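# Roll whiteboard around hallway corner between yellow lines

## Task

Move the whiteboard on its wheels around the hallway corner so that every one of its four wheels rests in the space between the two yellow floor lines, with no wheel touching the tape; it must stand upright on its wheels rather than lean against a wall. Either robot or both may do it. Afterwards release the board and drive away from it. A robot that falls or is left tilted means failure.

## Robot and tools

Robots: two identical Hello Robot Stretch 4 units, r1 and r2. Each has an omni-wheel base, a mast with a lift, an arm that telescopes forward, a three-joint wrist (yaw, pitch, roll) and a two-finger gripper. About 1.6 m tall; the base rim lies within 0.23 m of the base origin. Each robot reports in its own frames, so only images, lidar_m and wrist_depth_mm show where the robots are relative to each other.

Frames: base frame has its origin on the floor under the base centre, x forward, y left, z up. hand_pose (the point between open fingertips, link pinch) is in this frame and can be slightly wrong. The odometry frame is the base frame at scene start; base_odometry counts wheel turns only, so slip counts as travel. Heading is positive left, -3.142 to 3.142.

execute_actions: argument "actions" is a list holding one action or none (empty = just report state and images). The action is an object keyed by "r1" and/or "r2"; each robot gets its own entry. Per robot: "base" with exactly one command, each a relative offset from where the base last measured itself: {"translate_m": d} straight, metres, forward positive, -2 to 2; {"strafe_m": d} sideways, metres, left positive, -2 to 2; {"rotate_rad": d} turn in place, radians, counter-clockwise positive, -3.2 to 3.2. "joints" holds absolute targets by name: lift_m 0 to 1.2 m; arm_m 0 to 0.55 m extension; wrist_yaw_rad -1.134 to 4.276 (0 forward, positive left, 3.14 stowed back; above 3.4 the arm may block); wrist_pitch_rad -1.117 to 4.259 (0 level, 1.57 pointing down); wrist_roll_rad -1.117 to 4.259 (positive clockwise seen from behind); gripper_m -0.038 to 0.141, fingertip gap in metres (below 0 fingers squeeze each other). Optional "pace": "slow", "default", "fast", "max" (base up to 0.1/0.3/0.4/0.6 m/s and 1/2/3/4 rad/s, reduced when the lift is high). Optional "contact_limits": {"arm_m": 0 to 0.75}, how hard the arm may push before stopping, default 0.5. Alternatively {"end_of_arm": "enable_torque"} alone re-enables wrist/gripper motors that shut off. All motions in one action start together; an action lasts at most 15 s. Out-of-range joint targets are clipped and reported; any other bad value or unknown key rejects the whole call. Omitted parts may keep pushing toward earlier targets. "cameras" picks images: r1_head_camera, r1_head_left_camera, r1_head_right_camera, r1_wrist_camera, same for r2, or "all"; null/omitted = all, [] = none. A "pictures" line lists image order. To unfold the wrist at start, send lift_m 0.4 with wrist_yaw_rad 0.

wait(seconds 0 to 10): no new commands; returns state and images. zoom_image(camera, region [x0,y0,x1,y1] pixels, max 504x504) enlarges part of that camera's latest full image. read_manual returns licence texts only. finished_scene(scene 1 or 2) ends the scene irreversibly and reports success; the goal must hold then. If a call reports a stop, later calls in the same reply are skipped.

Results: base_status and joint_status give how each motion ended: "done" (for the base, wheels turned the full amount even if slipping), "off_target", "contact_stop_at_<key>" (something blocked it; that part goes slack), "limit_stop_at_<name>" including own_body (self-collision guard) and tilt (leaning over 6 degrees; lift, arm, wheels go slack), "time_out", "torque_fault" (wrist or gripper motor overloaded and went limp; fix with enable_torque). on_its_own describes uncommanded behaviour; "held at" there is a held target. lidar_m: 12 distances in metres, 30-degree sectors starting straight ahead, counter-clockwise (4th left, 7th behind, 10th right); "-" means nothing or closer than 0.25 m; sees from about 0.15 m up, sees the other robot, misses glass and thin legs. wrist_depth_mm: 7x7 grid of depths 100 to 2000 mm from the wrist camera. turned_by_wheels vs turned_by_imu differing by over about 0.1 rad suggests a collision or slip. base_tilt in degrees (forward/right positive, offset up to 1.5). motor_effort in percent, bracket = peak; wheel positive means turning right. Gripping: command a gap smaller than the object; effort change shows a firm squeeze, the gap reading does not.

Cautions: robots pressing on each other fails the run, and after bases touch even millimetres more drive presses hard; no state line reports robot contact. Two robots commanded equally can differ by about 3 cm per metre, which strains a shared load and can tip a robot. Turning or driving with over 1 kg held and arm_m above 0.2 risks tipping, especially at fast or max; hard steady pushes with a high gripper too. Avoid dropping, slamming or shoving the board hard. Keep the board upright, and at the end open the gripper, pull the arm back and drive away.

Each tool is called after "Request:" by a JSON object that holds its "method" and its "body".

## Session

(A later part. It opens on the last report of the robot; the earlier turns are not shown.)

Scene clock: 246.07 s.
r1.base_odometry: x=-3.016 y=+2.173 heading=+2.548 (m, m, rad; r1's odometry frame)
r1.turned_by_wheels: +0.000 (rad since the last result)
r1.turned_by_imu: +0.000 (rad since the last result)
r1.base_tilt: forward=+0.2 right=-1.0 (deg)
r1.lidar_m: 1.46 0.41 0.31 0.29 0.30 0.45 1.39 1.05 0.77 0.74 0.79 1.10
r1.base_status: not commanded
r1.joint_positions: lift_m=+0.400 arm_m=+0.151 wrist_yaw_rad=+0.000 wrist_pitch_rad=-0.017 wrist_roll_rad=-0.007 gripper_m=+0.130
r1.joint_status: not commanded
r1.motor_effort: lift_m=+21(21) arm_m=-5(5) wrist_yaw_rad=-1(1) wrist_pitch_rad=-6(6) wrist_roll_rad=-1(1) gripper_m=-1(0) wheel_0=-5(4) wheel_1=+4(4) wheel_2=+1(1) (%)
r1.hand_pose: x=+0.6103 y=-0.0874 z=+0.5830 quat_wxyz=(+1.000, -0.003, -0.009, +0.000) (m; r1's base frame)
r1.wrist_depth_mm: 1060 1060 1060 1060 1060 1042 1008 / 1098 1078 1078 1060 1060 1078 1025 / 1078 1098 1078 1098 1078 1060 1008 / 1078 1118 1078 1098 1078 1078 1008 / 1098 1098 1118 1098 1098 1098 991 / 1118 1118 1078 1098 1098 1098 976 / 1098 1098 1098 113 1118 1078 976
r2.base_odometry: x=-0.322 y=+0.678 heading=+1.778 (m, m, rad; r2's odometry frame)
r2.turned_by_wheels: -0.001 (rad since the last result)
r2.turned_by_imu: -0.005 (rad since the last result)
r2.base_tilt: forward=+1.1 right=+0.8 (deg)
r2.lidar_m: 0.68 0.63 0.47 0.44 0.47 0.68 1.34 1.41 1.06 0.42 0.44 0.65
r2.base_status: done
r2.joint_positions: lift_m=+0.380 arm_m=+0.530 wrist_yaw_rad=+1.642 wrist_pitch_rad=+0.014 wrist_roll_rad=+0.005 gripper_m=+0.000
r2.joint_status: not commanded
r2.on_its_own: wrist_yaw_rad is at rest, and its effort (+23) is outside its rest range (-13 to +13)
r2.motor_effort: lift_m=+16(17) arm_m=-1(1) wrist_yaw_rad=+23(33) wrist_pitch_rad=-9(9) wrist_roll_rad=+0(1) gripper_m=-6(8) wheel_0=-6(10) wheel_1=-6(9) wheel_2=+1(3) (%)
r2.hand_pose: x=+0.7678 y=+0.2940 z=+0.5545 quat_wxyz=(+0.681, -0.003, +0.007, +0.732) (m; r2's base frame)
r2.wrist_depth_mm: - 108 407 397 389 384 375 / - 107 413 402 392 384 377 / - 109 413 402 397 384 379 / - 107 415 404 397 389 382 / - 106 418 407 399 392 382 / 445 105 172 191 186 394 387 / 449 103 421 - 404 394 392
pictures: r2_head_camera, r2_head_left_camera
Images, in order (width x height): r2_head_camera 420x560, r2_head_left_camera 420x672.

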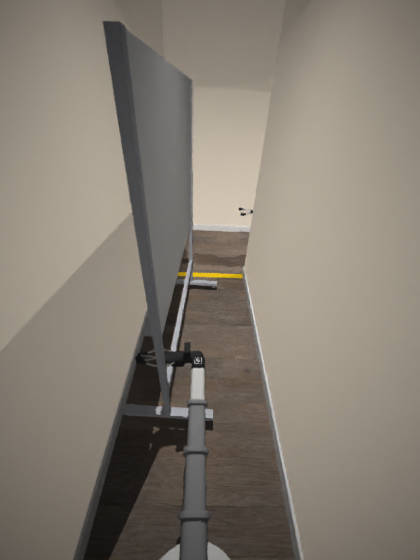

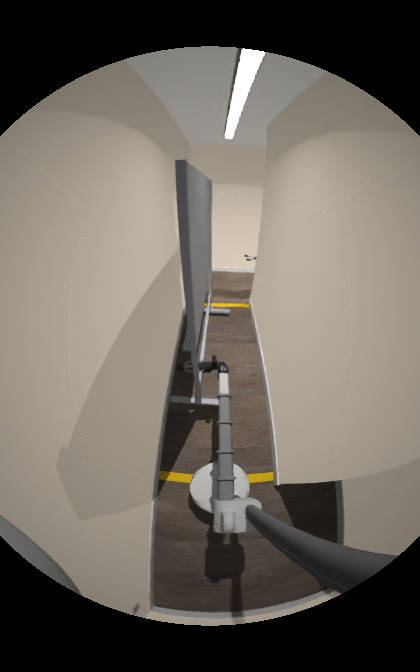

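Request:
{"method": "execute_actions", "body": {"actions": [{"r2":{"base":{"translate_m":-0.25},"pace":"slow"}}], "cameras": []}}

Request:
{"method": "execute_actions", "body": {"actions": [{"r2":{"base":{"translate_m":0.05},"pace":"slow"}}], "cameras": []}}

Request:
{"method": "execute_actions", "body": {"actions": [{"r2":{"base":{"strafe_m":-0.25}}}], "cameras": []}}

Request:
{"method": "execute_actions", "body": {"actions": [{"r2":{"base":{"translate_m":-0.11},"joints":{"gripper_m":0.13,"wrist_yaw_rad":1.57}}}], "cameras": ["r2_wrist_camera"]}}

Request:
{"method": "execute_actions", "body": {"actions": [{"r2":{"base":{"strafe_m":0.12},"pace":"slow"}}], "cameras": ["r2_wrist_camera","r2_head_camera"]}}

Scene clock: 267.60 s.
r1.base_odometry: x=-3.016 y=+2.173 heading=+2.548 (m, m, rad; r1's odometry frame)
r1.turned_by_wheels: +0.000 (rad since the last result)
r1.turned_by_imu: +0.000 (rad since the last result)
r1.base_tilt: forward=+0.1 right=-1.0 (deg)
r1.lidar_m: 1.46 0.42 0.29 0.28 0.31 0.45 1.36 1.06 0.79 0.72 0.78 1.09
r1.base_status: not commanded
r1.joint_positions: lift_m=+0.400 arm_m=+0.151 wrist_yaw_rad=+0.000 wrist_pitch_rad=-0.017 wrist_roll_rad=-0.007 gripper_m=+0.130
r1.joint_status: not commanded
r1.motor_effort: lift_m=+21(21) arm_m=-5(5) wrist_yaw_rad=-1(1) wrist_pitch_rad=-7(6) wrist_roll_rad=+0(0) gripper_m=-5(2) wheel_0=-5(4) wheel_1=+4(4) wheel_2=+1(0) (%)
r1.hand_pose: x=+0.6103 y=-0.0874 z=+0.5830 quat_wxyz=(+1.000, -0.003, -0.009, +0.000) (m; r1's base frame)
r1.wrist_depth_mm: 1060 1078 1060 1060 1060 1060 1008 / 1078 1078 1060 1060 1078 1078 991 / 1078 1078 1078 1078 1078 1078 991 / 1098 1098 1098 1098 1078 1078 991 / 1078 1118 1098 1098 1098 1098 991 / 1118 1118 1098 1098 1098 1098 976 / 1118 1098 1098 113 1118 1098 960
r2.base_odometry: x=-0.271 y=+0.434 heading=+1.777 (m, m, rad; r2's odometry frame)
r2.turned_by_wheels: -0.001 (rad since the last result)
r2.turned_by_imu: -0.002 (rad since the last result)
r2.base_tilt: forward=+1.0 right=+0.8 (deg)
r2.lidar_m: 0.71 0.67 0.48 0.43 0.50 0.71 1.08 1.11 1.04 0.84 0.47 0.63
r2.base_status: done
r2.joint_positions: lift_m=+0.380 arm_m=+0.530 wrist_yaw_rad=+1.642 wrist_pitch_rad=+0.014 wrist_roll_rad=+0.005 gripper_m=+0.000
r2.joint_status: not commanded
r2.on_its_own: wrist_yaw_rad is at rest, and its effort (+22) is outside its rest range (-13 to +13)
r2.motor_effort: lift_m=+16(16) arm_m=-2(1) wrist_yaw_rad=+22(34) wrist_pitch_rad=-8(9) wrist_roll_rad=+0(1) gripper_m=-5(8) wheel_0=-6(7) wheel_1=-5(6) wheel_2=+1(10) (%)
r2.hand_pose: x=+0.7677 y=+0.2940 z=+0.5545 quat_wxyz=(+0.681, -0.003, +0.007, +0.732) (m; r2's base frame)
r2.wrist_depth_mm: - 108 413 404 397 387 379 / - 110 415 407 399 387 382 / - 108 418 410 399 389 384 / - 107 418 413 402 394 384 / - 105 424 407 404 397 389 / 449 104 173 191 186 397 389 / 455 - 427 - 407 399 394
pictures: none
No camera images: the call's "cameras" was empty. Leave "cameras" out to get every camera's image.

Scene clock: 269.30 s.
r1.base_odometry: x=-3.016 y=+2.173 heading=+2.548 (m, m, rad; r1's odometry frame)
r1.turned_by_wheels: +0.000 (rad since the last result)
r1.turned_by_imu: +0.000 (rad since the last result)
r1.base_tilt: forward=+0.2 right=-1.0 (deg)
r1.lidar_m: 1.45 0.44 0.31 0.28 0.31 0.47 1.37 1.06 0.77 0.73 0.75 1.06
r1.base_status: not commanded
r1.joint_positions: lift_m=+0.400 arm_m=+0.151 wrist_yaw_rad=+0.000 wrist_pitch_rad=-0.017 wrist_roll_rad=-0.007 gripper_m=+0.130
r1.joint_status: not commanded
r1.motor_effort: lift_m=+21(21) arm_m=-5(5) wrist_yaw_rad=-1(0) wrist_pitch_rad=-7(8) wrist_roll_rad=+0(0) gripper_m=-1(1) wheel_0=-4(4) wheel_1=+4(4) wheel_2=+1(1) (%)
r1.hand_pose: x=+0.6103 y=-0.0874 z=+0.5830 quat_wxyz=(+1.000, -0.003, -0.009, +0.000) (m; r1's base frame)
r1.wrist_depth_mm: 1078 1060 1078 1060 1060 1060 1008 / 1078 1078 1078 1060 1060 1078 1008 / 1098 1078 1078 1078 1078 1060 1008 / 1098 1078 1098 1078 1078 1098 1008 / 1098 1098 1098 1098 1118 1098 991 / 1118 1098 1098 1098 1098 1118 976 / 1078 1098 1098 113 1098 1098 946
r2.base_odometry: x=-0.281 y=+0.483 heading=+1.777 (m, m, rad; r2's odometry frame)
r2.turned_by_wheels: +0.000 (rad since the last result)
r2.turned_by_imu: +0.000 (rad since the last result)
r2.base_tilt: forward=+1.0 right=+0.8 (deg)
r2.lidar_m: 0.65 0.64 0.48 0.45 0.48 0.70 1.12 1.18 1.04 0.68 0.47 0.63
r2.base_status: done
r2.joint_positions: lift_m=+0.380 arm_m=+0.530 wrist_yaw_rad=+1.650 wrist_pitch_rad=+0.014 wrist_roll_rad=+0.005 gripper_m=+0.000
r2.joint_status: not commanded
r2.motor_effort: lift_m=+16(16) arm_m=-1(2) wrist_yaw_rad=+1(22) wrist_pitch_rad=-9(9) wrist_roll_rad=+0(1) gripper_m=-6(9) wheel_0=+2(4) wheel_1=+1(5) wheel_2=-1(4) (%)
r2.hand_pose: x=+0.7656 y=+0.2945 z=+0.5545 quat_wxyz=(+0.679, -0.003, +0.007, +0.734) (m; r2's base frame)
r2.wrist_depth_mm: 427 421 410 404 392 382 375 / 433 427 413 404 394 384 375 / 436 427 415 404 397 389 377 / 436 433 418 410 397 389 382 / 442 433 424 407 399 392 384 / 122 436 424 189 185 394 387 / 121 442 430 - 404 394 389
pictures: none
No camera images: the call's "cameras" was empty. Leave "cameras" out to get every camera's image.

Scene clock: 271.43 s.
r1.base_odometry: x=-3.016 y=+2.173 heading=+2.548 (m, m, rad; r1's odometry frame)
r1.turned_by_wheels: +0.000 (rad since the last result)
r1.turned_by_imu: +0.000 (rad since the last result)
r1.base_tilt: forward=+0.3 right=-1.0 (deg)
r1.lidar_m: 1.44 0.45 0.32 0.27 0.31 0.44 1.35 1.08 0.78 0.74 0.78 1.10
r1.base_status: not commanded
r1.joint_positions: lift_m=+0.400 arm_m=+0.151 wrist_yaw_rad=+0.000 wrist_pitch_rad=-0.017 wrist_roll_rad=-0.007 gripper_m=+0.130
r1.joint_status: not commanded
r1.motor_effort: lift_m=+21(21) arm_m=-5(5) wrist_yaw_rad=-1(0) wrist_pitch_rad=-6(7) wrist_roll_rad=-1(0) gripper_m=-1(1) wheel_0=-4(4) wheel_1=+4(4) wheel_2=+1(1) (%)
r1.hand_pose: x=+0.6103 y=-0.0874 z=+0.5830 quat_wxyz=(+1.000, -0.003, -0.009, +0.000) (m; r1's base frame)
r1.wrist_depth_mm: 1078 1060 1060 1078 1078 1078 1008 / 1098 1078 1060 1060 1098 1078 1008 / 1118 1098 1098 1078 1078 1078 991 / 1078 1098 1078 1098 1078 1098 991 / 1098 1098 1098 1118 1098 1098 991 / 1118 1118 1098 1118 1098 1118 976 / 1118 1098 1118 112 1118 1098 976
r2.base_odometry: x=-0.036 y=+0.534 heading=+1.777 (m, m, rad; r2's odometry frame)
r2.turned_by_wheels: +0.000 (rad since the last result)
r2.turned_by_imu: -0.001 (rad since the last result)
r2.base_tilt: forward=+1.0 right=+0.8 (deg)
r2.lidar_m: 0.69 0.68 0.74 0.71 0.75 1.05 1.11 1.07 0.79 0.67 0.25 0.26
r2.base_status: done
r2.joint_positions: lift_m=+0.380 arm_m=+0.530 wrist_yaw_rad=+1.650 wrist_pitch_rad=+0.014 wrist_roll_rad=+0.005 gripper_m=+0.000
r2.joint_status: not commanded
r2.motor_effort: lift_m=+16(16) arm_m=-2(1) wrist_yaw_rad=+0(1) wrist_pitch_rad=-9(8) wrist_roll_rad=+0(1) gripper_m=-1(3) wheel_0=-1(7) wheel_1=+2(7) wheel_2=+0(2) (%)
r2.hand_pose: x=+0.7655 y=+0.2945 z=+0.5545 quat_wxyz=(+0.679, -0.003, +0.007, +0.734) (m; r2's base frame)
r2.wrist_depth_mm: 699 683 338 336 347 359 373 / 707 683 661 654 634 621 609 / 715 691 661 654 640 627 609 / 715 699 668 661 640 627 621 / 715 699 375 654 647 634 621 / 723 707 345 189 184 634 621 / 723 707 349 - 654 634 627
pictures: none
No camera images: the call's "cameras" was empty. Leave "cameras" out to get every camera's image.

Scene clock: 273.63 s.
r1.base_odometry: x=-3.016 y=+2.173 heading=+2.548 (m, m, rad; r1's odometry frame)
r1.turned_by_wheels: +0.000 (rad since the last result)
r1.turned_by_imu: +0.000 (rad since the last result)
r1.base_tilt: forward=+0.1 right=-1.0 (deg)
r1.lidar_m: 1.45 0.42 0.31 0.29 0.32 0.45 1.39 1.09 0.79 0.73 0.78 1.07
r1.base_status: not commanded
r1.joint_positions: lift_m=+0.400 arm_m=+0.151 wrist_yaw_rad=+0.000 wrist_pitch_rad=-0.017 wrist_roll_rad=-0.007 gripper_m=+0.130
r1.joint_status: not commanded
r1.motor_effort: lift_m=+21(21) arm_m=-5(5) wrist_yaw_rad=-2(0) wrist_pitch_rad=-7(7) wrist_roll_rad=+0(0) gripper_m=-1(2) wheel_0=-4(4) wheel_1=+4(4) wheel_2=+1(1) (%)
r1.hand_pose: x=+0.6103 y=-0.0874 z=+0.5830 quat_wxyz=(+1.000, -0.003, -0.009, +0.000) (m; r1's base frame)
r1.wrist_depth_mm: 1042 1060 1078 1060 1060 1060 1008 / 1078 1060 1078 1078 1060 1060 991 / 1098 1078 1078 1078 1078 1078 991 / 1098 1098 1098 1118 1078 1078 991 / 1098 1098 1098 1078 1098 1078 976 / 1118 1098 1098 1098 1098 1078 976 / 1118 1098 1098 113 1118 1098 960
r2.base_odometry: x=-0.014 y=+0.426 heading=+1.777 (m, m, rad; r2's odometry frame)
r2.turned_by_wheels: +0.000 (rad since the last result)
r2.turned_by_imu: +0.000 (rad since the last result)
r2.base_tilt: forward=+1.1 right=+0.8 (deg)
r2.lidar_m: 0.81 0.80 0.72 0.71 0.74 1.06 1.02 1.05 0.78 0.75 0.37 0.34
r2.base_status: done
r2.joint_positions: lift_m=+0.380 arm_m=+0.530 wrist_yaw_rad=+1.570 wrist_pitch_rad=+0.014 wrist_roll_rad=+0.005 gripper_m=+0.130
r2.joint_status: all done
r2.motor_effort: lift_m=+16(16) arm_m=-2(1) wrist_yaw_rad=+0(2) wrist_pitch_rad=-8(9) wrist_roll_rad=+0(2) gripper_m=+2(5) wheel_0=-1(4) wheel_1=+1(10) wheel_2=-1(8) (%)
r2.hand_pose: x=+0.7887 y=+0.2884 z=+0.5545 quat_wxyz=(+0.707, -0.003, +0.007, +0.707) (m; r2's base frame)
r2.wrist_depth_mm: 661 661 654 340 347 359 373 / 668 661 661 661 647 647 647 / 676 668 668 661 661 647 647 / 676 676 668 661 654 654 654 / 683 676 676 668 668 661 661 / 683 683 683 345 668 668 668 / 683 691 683 - 676 676 668
pictures: r2_wrist_camera
Images, in order (width x height): r2_wrist_camera 616x392.

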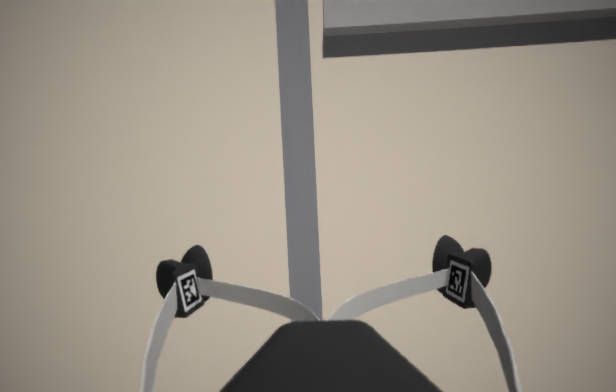

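Scene clock: 275.97 s.
r1.base_odometry: x=-3.016 y=+2.173 heading=+2.548 (m, m, rad; r1's odometry frame)
r1.turned_by_wheels: +0.000 (rad since the last result)
r1.turned_by_imu: +0.000 (rad since the last result)
r1.base_tilt: forward=+0.2 right=-1.0 (deg)
r1.lidar_m: 1.44 0.41 0.30 0.28 0.30 0.43 1.38 1.05 0.76 0.73 0.79 1.10
r1.base_status: not commanded
r1.joint_positions: lift_m=+0.400 arm_m=+0.151 wrist_yaw_rad=+0.000 wrist_pitch_rad=-0.017 wrist_roll_rad=-0.007 gripper_m=+0.130
r1.joint_status: not commanded
r1.motor_effort: lift_m=+21(21) arm_m=-5(5) wrist_yaw_rad=-2(0) wrist_pitch_rad=-6(7) wrist_roll_rad=+0(0) gripper_m=-4(1) wheel_0=-4(4) wheel_1=+4(4) wheel_2=+1(0) (%)
r1.hand_pose: x=+0.6103 y=-0.0874 z=+0.5830 quat_wxyz=(+1.000, -0.003, -0.009, +0.000) (m; r1's base frame)
r1.wrist_depth_mm: 1078 1060 1042 1060 1060 1060 1008 / 1078 1078 1060 1098 1060 1078 1025 / 1078 1078 1098 1078 1078 1078 1008 / 1078 1098 1098 1098 1098 1078 991 / 1098 1098 1078 1078 1098 1078 991 / 1098 1118 1098 1098 1098 1098 976 / 1118 1098 1098 113 1118 1118 960
r2.base_odometry: x=-0.131 y=+0.402 heading=+1.777 (m, m, rad; r2's odometry frame)
r2.turned_by_wheels: +0.000 (rad since the last result)
r2.turned_by_imu: +0.000 (rad since the last result)
r2.base_tilt: forward=+1.0 right=+0.8 (deg)
r2.lidar_m: 0.80 0.79 0.63 0.59 0.62 0.88 1.01 1.05 0.90 0.87 0.41 0.44
r2.base_status: done
r2.joint_positions: lift_m=+0.380 arm_m=+0.530 wrist_yaw_rad=+1.570 wrist_pitch_rad=+0.014 wrist_roll_rad=+0.005 gripper_m=+0.130
r2.joint_status: not commanded
r2.motor_effort: lift_m=+16(16) arm_m=-1(2) wrist_yaw_rad=+0(1) wrist_pitch_rad=-9(9) wrist_roll_rad=-1(0) gripper_m=+0(0) wheel_0=-2(6) wheel_1=+0(2) wheel_2=+0(0) (%)
r2.hand_pose: x=+0.7887 y=+0.2884 z=+0.5545 quat_wxyz=(+0.707, -0.003, +0.007, +0.707) (m; r2's base frame)
r2.wrist_depth_mm: 544 544 539 218 530 530 530 / 544 544 539 219 535 530 530 / 554 549 539 220 539 535 530 / 554 549 549 222 539 539 535 / 559 559 549 223 544 544 539 / 564 559 559 223 549 544 539 / 564 559 559 - 549 549 549
pictures: r2_head_camera, r2_wrist_camera
Images, in order (width x height): r2_head_camera 420x560, r2_wrist_camera 616x392.

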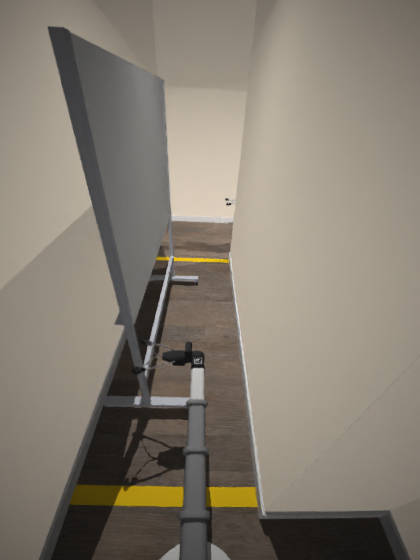

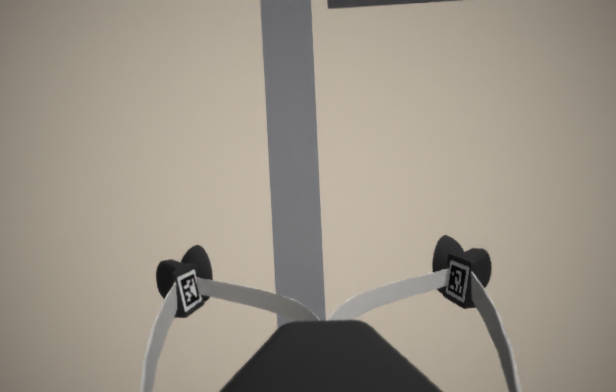

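Request:
{"method": "execute_actions", "body": {"actions": [{"r2":{"base":{"strafe_m":0.03},"pace":"slow"}}], "cameras": []}}

Request:
{"method": "execute_actions", "body": {"actions": [{"r2":{"joints":{"gripper_m":0.0}}}], "cameras": []}}

Request:
{"method": "execute_actions", "body": {"actions": [{"r2":{"base":{"strafe_m":-0.09},"pace":"slow"}}], "cameras": ["r2_wrist_camera"]}}

Request:
{"method": "execute_actions", "body": {"actions": [{"r2":{"joints":{"gripper_m":0.13}}}], "cameras": []}}

Request:
{"method": "execute_actions", "body": {"actions": [{"r2":{"base":{"strafe_m":-0.13}}}], "cameras": []}}

Request:
{"method": "execute_actions", "body": {"actions": [{"r2":{"base":{"translate_m":-0.25},"joints":{"arm_m":0.0}}}], "cameras": ["r2_head_camera","r2_head_left_camera"]}}

Scene clock: 289.17 s.
r1.base_odometry: x=-3.016 y=+2.173 heading=+2.548 (m, m, rad; r1's odometry frame)
r1.turned_by_wheels: +0.000 (rad since the last result)
r1.turned_by_imu: +0.000 (rad since the last result)
r1.base_tilt: forward=+0.2 right=-1.0 (deg)
r1.lidar_m: 1.45 0.43 0.31 0.29 0.32 0.46 1.35 1.03 0.78 0.73 0.78 1.10
r1.base_status: not commanded
r1.joint_positions: lift_m=+0.400 arm_m=+0.151 wrist_yaw_rad=+0.000 wrist_pitch_rad=-0.017 wrist_roll_rad=-0.007 gripper_m=+0.130
r1.joint_status: not commanded
r1.motor_effort: lift_m=+21(21) arm_m=-5(5) wrist_yaw_rad=+1(0) wrist_pitch_rad=-7(7) wrist_roll_rad=-1(1) gripper_m=-2(4) wheel_0=-4(4) wheel_1=+4(4) wheel_2=+1(1) (%)
r1.hand_pose: x=+0.6103 y=-0.0874 z=+0.5830 quat_wxyz=(+1.000, -0.003, -0.009, +0.000) (m; r1's base frame)
r1.wrist_depth_mm: 1078 1078 1060 1098 1060 1060 1008 / 1060 1078 1078 1060 1060 1078 1008 / 1098 1078 1060 1078 1078 1078 1008 / 1078 1098 1098 1078 1078 1078 991 / 1098 1098 1078 1098 1098 1098 991 / 1118 1078 1098 1078 1078 1118 976 / 1098 1118 1098 112 1118 1118 960
r2.base_odometry: x=-0.160 y=+0.396 heading=+1.777 (m, m, rad; r2's odometry frame)
r2.turned_by_wheels: +0.000 (rad since the last result)
r2.turned_by_imu: -0.001 (rad since the last result)
r2.base_tilt: forward=+1.0 right=+0.8 (deg)
r2.lidar_m: 0.79 0.79 0.58 0.56 0.60 0.85 1.01 1.06 0.95 0.87 0.44 0.48
r2.base_status: done
r2.joint_positions: lift_m=+0.380 arm_m=+0.530 wrist_yaw_rad=+1.570 wrist_pitch_rad=+0.014 wrist_roll_rad=+0.005 gripper_m=+0.130
r2.joint_status: not commanded
r2.motor_effort: lift_m=+16(16) arm_m=-1(1) wrist_yaw_rad=+0(1) wrist_pitch_rad=-9(8) wrist_roll_rad=-1(2) gripper_m=+0(0) wheel_0=-2(5) wheel_1=+1(9) wheel_2=+0(2) (%)
r2.hand_pose: x=+0.7887 y=+0.2884 z=+0.5545 quat_wxyz=(+0.707, -0.003, +0.007, +0.707) (m; r2's base frame)
r2.wrist_depth_mm: 517 512 508 188 504 500 500 / 517 512 512 189 504 504 504 / 521 517 517 190 508 512 508 / 521 521 517 191 517 508 508 / 530 525 525 193 512 512 512 / 530 530 525 193 521 517 517 / 539 530 525 - 525 521 517
pictures: none
No camera images: the call's "cameras" was empty. Leave "cameras" out to get every camera's image.

Scene clock: 291.37 s.
r1.base_odometry: x=-3.016 y=+2.173 heading=+2.548 (m, m, rad; r1's odometry frame)
r1.turned_by_wheels: +0.000 (rad since the last result)
r1.turned_by_imu: +0.000 (rad since the last result)
r1.base_tilt: forward=+0.2 right=-1.0 (deg)
r1.lidar_m: 1.46 0.41 0.31 0.28 0.32 0.45 1.36 1.05 0.77 0.71 0.76 1.10
r1.base_status: not commanded
r1.joint_positions: lift_m=+0.400 arm_m=+0.151 wrist_yaw_rad=+0.000 wrist_pitch_rad=-0.017 wrist_roll_rad=-0.007 gripper_m=+0.130
r1.joint_status: not commanded
r1.motor_effort: lift_m=+21(21) arm_m=-5(5) wrist_yaw_rad=-1(0) wrist_pitch_rad=-7(7) wrist_roll_rad=-1(1) gripper_m=+1(6) wheel_0=-4(4) wheel_1=+4(4) wheel_2=+1(1) (%)
r1.hand_pose: x=+0.6103 y=-0.0874 z=+0.5830 quat_wxyz=(+1.000, -0.003, -0.009, +0.000) (m; r1's base frame)
r1.wrist_depth_mm: 1060 1060 1060 1078 1060 1060 991 / 1078 1078 1060 1078 1078 1060 1008 / 1098 1098 1098 1078 1078 1078 1008 / 1078 1098 1098 1078 1078 1098 991 / 1098 1098 1098 1098 1098 1078 991 / 1118 1098 1098 1098 1098 1098 976 / 1098 1098 1098 113 1098 1098 960
r2.base_odometry: x=-0.161 y=+0.396 heading=+1.778 (m, m, rad; r2's odometry frame)
r2.turned_by_wheels: +0.001 (rad since the last result)
r2.turned_by_imu: +0.001 (rad since the last result)
r2.base_tilt: forward=+1.0 right=+0.8 (deg)
r2.lidar_m: 0.75 0.80 0.59 0.56 0.58 0.84 1.01 1.07 0.95 0.90 0.43 0.50
r2.base_status: not commanded
r2.joint_positions: lift_m=+0.380 arm_m=+0.530 wrist_yaw_rad=+1.577 wrist_pitch_rad=+0.014 wrist_roll_rad=+0.005 gripper_m=+0.000
r2.joint_status: all done
r2.on_its_own: wrist_yaw_rad is at rest, and its effort (-18) is outside its rest range (-13 to +13)
r2.motor_effort: lift_m=+17(16) arm_m=-2(1) wrist_yaw_rad=-18(35) wrist_pitch_rad=-8(9) wrist_roll_rad=-2(0) gripper_m=-12(16) wheel_0=+3(5) wheel_1=+4(4) wheel_2=+1(2) (%)
r2.hand_pose: x=+0.7869 y=+0.2890 z=+0.5545 quat_wxyz=(+0.705, -0.003, +0.007, +0.709) (m; r2's base frame)
r2.wrist_depth_mm: 512 508 508 171 500 496 492 / 521 512 512 173 500 500 492 / 521 517 512 174 504 500 496 / 525 521 517 175 512 504 500 / 525 525 521 176 512 512 504 / 530 525 187 177 190 508 504 / 539 535 525 - 517 512 508
pictures: none
No camera images: the call's "cameras" was empty. Leave "cameras" out to get every camera's image.

Scene clock: 293.40 s.
r1.base_odometry: x=-3.016 y=+2.173 heading=+2.548 (m, m, rad; r1's odometry frame)
r1.turned_by_wheels: +0.000 (rad since the last result)
r1.turned_by_imu: +0.000 (rad since the last result)
r1.base_tilt: forward=+0.1 right=-0.9 (deg)
r1.lidar_m: 1.46 0.45 0.30 0.28 0.31 0.46 1.37 1.06 0.79 0.72 0.77 1.06
r1.base_status: not commanded
r1.joint_positions: lift_m=+0.400 arm_m=+0.151 wrist_yaw_rad=+0.000 wrist_pitch_rad=-0.017 wrist_roll_rad=-0.007 gripper_m=+0.130
r1.joint_status: not commanded
r1.motor_effort: lift_m=+21(21) arm_m=-5(5) wrist_yaw_rad=-1(2) wrist_pitch_rad=-7(7) wrist_roll_rad=-1(0) gripper_m=-1(3) wheel_0=-4(4) wheel_1=+4(4) wheel_2=+1(1) (%)
r1.hand_pose: x=+0.6103 y=-0.0874 z=+0.5830 quat_wxyz=(+1.000, -0.003, -0.009, +0.000) (m; r1's base frame)
r1.wrist_depth_mm: 1060 1078 1060 1060 1042 1060 1008 / 1078 1060 1078 1060 1060 1060 991 / 1098 1098 1098 1078 1098 1060 991 / 1098 1078 1098 1098 1098 1078 991 / 1098 1098 1098 1078 1098 1098 1008 / 1118 1098 1078 1118 1078 1098 960 / 1118 1098 1078 113 1118 1098 960
r2.base_odometry: x=-0.073 y=+0.414 heading=+1.779 (m, m, rad; r2's odometry frame)
r2.turned_by_wheels: +0.001 (rad since the last result)
r2.turned_by_imu: +0.001 (rad since the last result)
r2.base_tilt: forward=+1.1 right=+0.8 (deg)
r2.lidar_m: 0.79 0.78 0.68 0.65 0.70 0.96 1.01 1.07 0.82 0.80 0.39 0.35
r2.base_status: done
r2.joint_positions: lift_m=+0.380 arm_m=+0.530 wrist_yaw_rad=+1.575 wrist_pitch_rad=+0.014 wrist_roll_rad=+0.005 gripper_m=+0.000
r2.joint_status: not commanded
r2.on_its_own: wrist_yaw_rad is at rest, and its effort (-15) is outside its rest range (-13 to +13)
r2.motor_effort: lift_m=+16(16) arm_m=-1(2) wrist_yaw_rad=-15(19) wrist_pitch_rad=-9(8) wrist_roll_rad=-2(0) gripper_m=-13(17) wheel_0=+6(14) wheel_1=+3(5) wheel_2=+4(5) (%)
r2.hand_pose: x=+0.7873 y=+0.2888 z=+0.5544 quat_wxyz=(+0.706, -0.003, +0.007, +0.709) (m; r2's base frame)
r2.wrist_depth_mm: 609 597 591 173 585 580 569 / 609 603 597 174 585 585 574 / 615 609 603 175 591 591 574 / 615 615 597 176 597 597 585 / 621 615 609 178 597 597 585 / 621 621 188 178 190 597 597 / 634 621 621 - 603 609 597
pictures: r2_wrist_camera
Images, in order (width x height): r2_wrist_camera 616x392.

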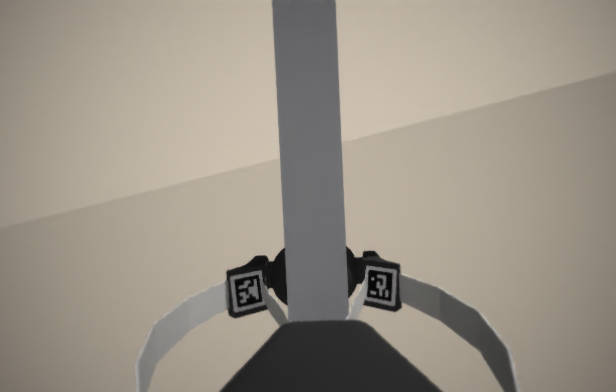

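Scene clock: 295.60 s.
r1.base_odometry: x=-3.016 y=+2.173 heading=+2.548 (m, m, rad; r1's odometry frame)
r1.turned_by_wheels: +0.000 (rad since the last result)
r1.turned_by_imu: +0.000 (rad since the last result)
r1.base_tilt: forward=+0.2 right=-0.9 (deg)
r1.lidar_m: 1.43 0.40 0.31 0.27 0.31 0.45 1.37 1.06 0.74 0.74 0.79 1.08
r1.base_status: not commanded
r1.joint_positions: lift_m=+0.400 arm_m=+0.151 wrist_yaw_rad=+0.000 wrist_pitch_rad=-0.017 wrist_roll_rad=-0.007 gripper_m=+0.130
r1.joint_status: not commanded
r1.motor_effort: lift_m=+21(21) arm_m=-5(5) wrist_yaw_rad=-1(2) wrist_pitch_rad=-7(7) wrist_roll_rad=+0(0) gripper_m=+1(0) wheel_0=-4(4) wheel_1=+4(4) wheel_2=+1(1) (%)
r1.hand_pose: x=+0.6103 y=-0.0874 z=+0.5830 quat_wxyz=(+1.000, -0.003, -0.009, +0.000) (m; r1's base frame)
r1.wrist_depth_mm: 1060 1060 1078 1078 1078 1060 1008 / 1060 1060 1098 1060 1098 1060 1008 / 1098 1078 1078 1098 1078 1098 1008 / 1098 1078 1098 1078 1078 1098 1008 / 1098 1098 1098 1098 1098 1098 991 / 1098 1098 1098 1098 1098 1118 960 / 1118 1098 1118 112 1118 1118 960
r2.base_odometry: x=-0.072 y=+0.414 heading=+1.778 (m, m, rad; r2's odometry frame)
r2.turned_by_wheels: -0.001 (rad since the last result)
r2.turned_by_imu: -0.002 (rad since the last result)
r2.base_tilt: forward=+1.0 right=+0.8 (deg)
r2.lidar_m: 0.76 0.80 0.66 0.64 0.68 0.96 1.02 1.06 0.83 0.80 0.39 0.37
r2.base_status: not commanded
r2.joint_positions: lift_m=+0.380 arm_m=+0.530 wrist_yaw_rad=+1.570 wrist_pitch_rad=+0.014 wrist_roll_rad=+0.005 gripper_m=+0.130
r2.joint_status: all done
r2.motor_effort: lift_m=+16(16) arm_m=-1(1) wrist_yaw_rad=+0(17) wrist_pitch_rad=-9(9) wrist_roll_rad=-1(1) gripper_m=+0(12) wheel_0=-3(6) wheel_1=+1(3) wheel_2=-1(4) (%)
r2.hand_pose: x=+0.7887 y=+0.2884 z=+0.5545 quat_wxyz=(+0.707, -0.003, +0.007, +0.707) (m; r2's base frame)
r2.wrist_depth_mm: 603 603 597 176 591 585 585 / 609 603 597 178 591 591 585 / 609 609 609 179 591 597 591 / 621 615 609 180 603 597 591 / 615 615 609 181 609 597 597 / 627 621 615 180 609 609 597 / 627 627 621 - 609 609 609
pictures: none
No camera images: the call's "cameras" was empty. Leave "cameras" out to get every camera's image.

Scene clock: 297.23 s.
r1.base_odometry: x=-3.016 y=+2.173 heading=+2.548 (m, m, rad; r1's odometry frame)
r1.turned_by_wheels: +0.000 (rad since the last result)
r1.turned_by_imu: +0.000 (rad since the last result)
r1.base_tilt: forward=+0.2 right=-1.1 (deg)
r1.lidar_m: 1.46 0.44 0.29 0.28 0.32 0.46 1.37 1.07 0.78 0.74 0.77 1.09
r1.base_status: not commanded
r1.joint_positions: lift_m=+0.400 arm_m=+0.151 wrist_yaw_rad=+0.000 wrist_pitch_rad=-0.017 wrist_roll_rad=-0.007 gripper_m=+0.130
r1.joint_status: not commanded
r1.motor_effort: lift_m=+21(21) arm_m=-5(5) wrist_yaw_rad=+0(2) wrist_pitch_rad=-7(7) wrist_roll_rad=+0(0) gripper_m=-2(3) wheel_0=-4(4) wheel_1=+4(4) wheel_2=+1(1) (%)
r1.hand_pose: x=+0.6103 y=-0.0874 z=+0.5830 quat_wxyz=(+1.000, -0.003, -0.009, +0.000) (m; r1's base frame)
r1.wrist_depth_mm: 1060 1078 1078 1060 1078 1060 1025 / 1078 1078 1060 1078 1060 1060 1008 / 1098 1078 1078 1078 1060 1060 1008 / 1098 1098 1078 1078 1098 1078 991 / 1118 1078 1098 1098 1078 1098 991 / 1118 1098 1098 1078 1098 1098 976 / 1098 1098 1098 112 1118 1098 960
r2.base_odometry: x=+0.055 y=+0.441 heading=+1.778 (m, m, rad; r2's odometry frame)
r2.turned_by_wheels: +0.000 (rad since the last result)
r2.turned_by_imu: +0.000 (rad since the last result)
r2.base_tilt: forward=+1.0 right=+0.8 (deg)
r2.lidar_m: 0.47 0.81 0.79 0.78 0.83 1.06 1.02 0.96 0.71 0.68 0.40 0.29
r2.base_status: done
r2.joint_positions: lift_m=+0.380 arm_m=+0.530 wrist_yaw_rad=+1.570 wrist_pitch_rad=+0.014 wrist_roll_rad=+0.005 gripper_m=+0.130
r2.joint_status: not commanded
r2.motor_effort: lift_m=+16(16) arm_m=-1(1) wrist_yaw_rad=+0(1) wrist_pitch_rad=-8(8) wrist_roll_rad=-1(1) gripper_m=+0(0) wheel_0=+0(5) wheel_1=+2(4) wheel_2=+0(3) (%)
r2.hand_pose: x=+0.7888 y=+0.2884 z=+0.5545 quat_wxyz=(+0.707, -0.003, +0.007, +0.707) (m; r2's base frame)
r2.wrist_depth_mm: 732 732 723 342 345 359 373 / 741 732 732 715 723 715 707 / 741 741 732 723 723 723 707 / 750 741 732 732 732 723 723 / 750 750 741 741 732 723 723 / 750 750 741 314 732 732 723 / 759 759 750 - 741 741 732
pictures: none
No camera images: the call's "cameras" was empty. Leave "cameras" out to get every camera's image.

Scene clock: 299.83 s.
r1.base_odometry: x=-3.016 y=+2.173 heading=+2.548 (m, m, rad; r1's odometry frame)
r1.turned_by_wheels: +0.000 (rad since the last result)
r1.turned_by_imu: +0.000 (rad since the last result)
r1.base_tilt: forward=+0.2 right=-1.1 (deg)
r1.lidar_m: 1.45 0.45 0.29 0.27 0.29 0.44 1.38 1.04 0.77 0.73 0.78 1.10
r1.base_status: not commanded
r1.joint_positions: lift_m=+0.400 arm_m=+0.151 wrist_yaw_rad=+0.000 wrist_pitch_rad=-0.017 wrist_roll_rad=-0.007 gripper_m=+0.130
r1.joint_status: not commanded
r1.motor_effort: lift_m=+21(21) arm_m=-5(5) wrist_yaw_rad=-1(1) wrist_pitch_rad=-8(7) wrist_roll_rad=-1(0) gripper_m=+3(0) wheel_0=-4(4) wheel_1=+4(4) wheel_2=+1(1) (%)
r1.hand_pose: x=+0.6103 y=-0.0874 z=+0.5830 quat_wxyz=(+1.000, -0.003, -0.009, +0.000) (m; r1's base frame)
r1.wrist_depth_mm: 1078 1078 1060 1078 1060 1060 1025 / 1078 1078 1078 1078 1060 1078 1008 / 1078 1098 1078 1078 1060 1098 1008 / 1078 1098 1078 1078 1078 1078 1008 / 1078 1098 1098 1098 1078 1098 991 / 1098 1118 1118 1098 1078 1098 976 / 1118 1098 1118 112 1098 1098 976
r2.base_odometry: x=+0.106 y=+0.196 heading=+1.778 (m, m, rad; r2's odometry frame)
r2.turned_by_wheels: +0.000 (rad since the last result)
r2.turned_by_imu: +0.000 (rad since the last result)
r2.base_tilt: forward=+1.0 right=+0.8 (deg)
r2.lidar_m: 0.55 1.06 0.83 0.78 0.83 0.82 0.76 0.82 0.72 0.67 0.70 0.54
r2.base_status: done
r2.joint_positions: lift_m=+0.380 arm_m=+0.002 wrist_yaw_rad=+1.570 wrist_pitch_rad=+0.014 wrist_roll_rad=+0.005 gripper_m=+0.130
r2.joint_status: all done
r2.motor_effort: lift_m=+16(16) arm_m=-9(15) wrist_yaw_rad=+0(1) wrist_pitch_rad=-9(8) wrist_roll_rad=-1(1) gripper_m=+1(0) wheel_0=-1(6) wheel_1=-1(4) wheel_2=+0(10) (%)
r2.hand_pose: x=+0.2601 y=+0.2884 z=+0.5545 quat_wxyz=(+0.707, -0.003, +0.007, +0.707) (m; r2's base frame)
r2.wrist_depth_mm: 750 741 741 732 732 723 723 / 750 750 741 732 732 723 732 / 759 759 750 741 741 732 723 / 768 750 750 750 750 741 732 / 768 759 759 759 750 741 741 / 778 768 768 750 750 741 741 / 778 768 768 - 759 750 750
pictures: r2_head_camera, r2_head_left_camera
Images, in order (width x height): r2_head_camera 420x560, r2_head_left_camera 420x672.

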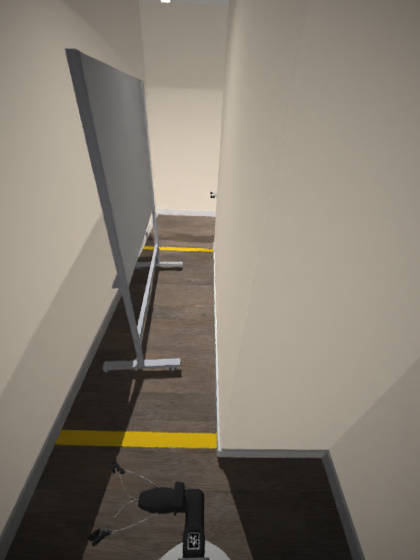

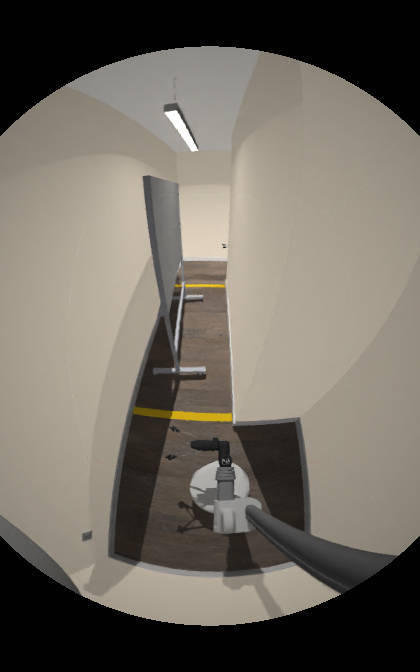

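Request:
{"method": "finished_scene", "body": {"scene": 2}}

The scene is finished: the task was done.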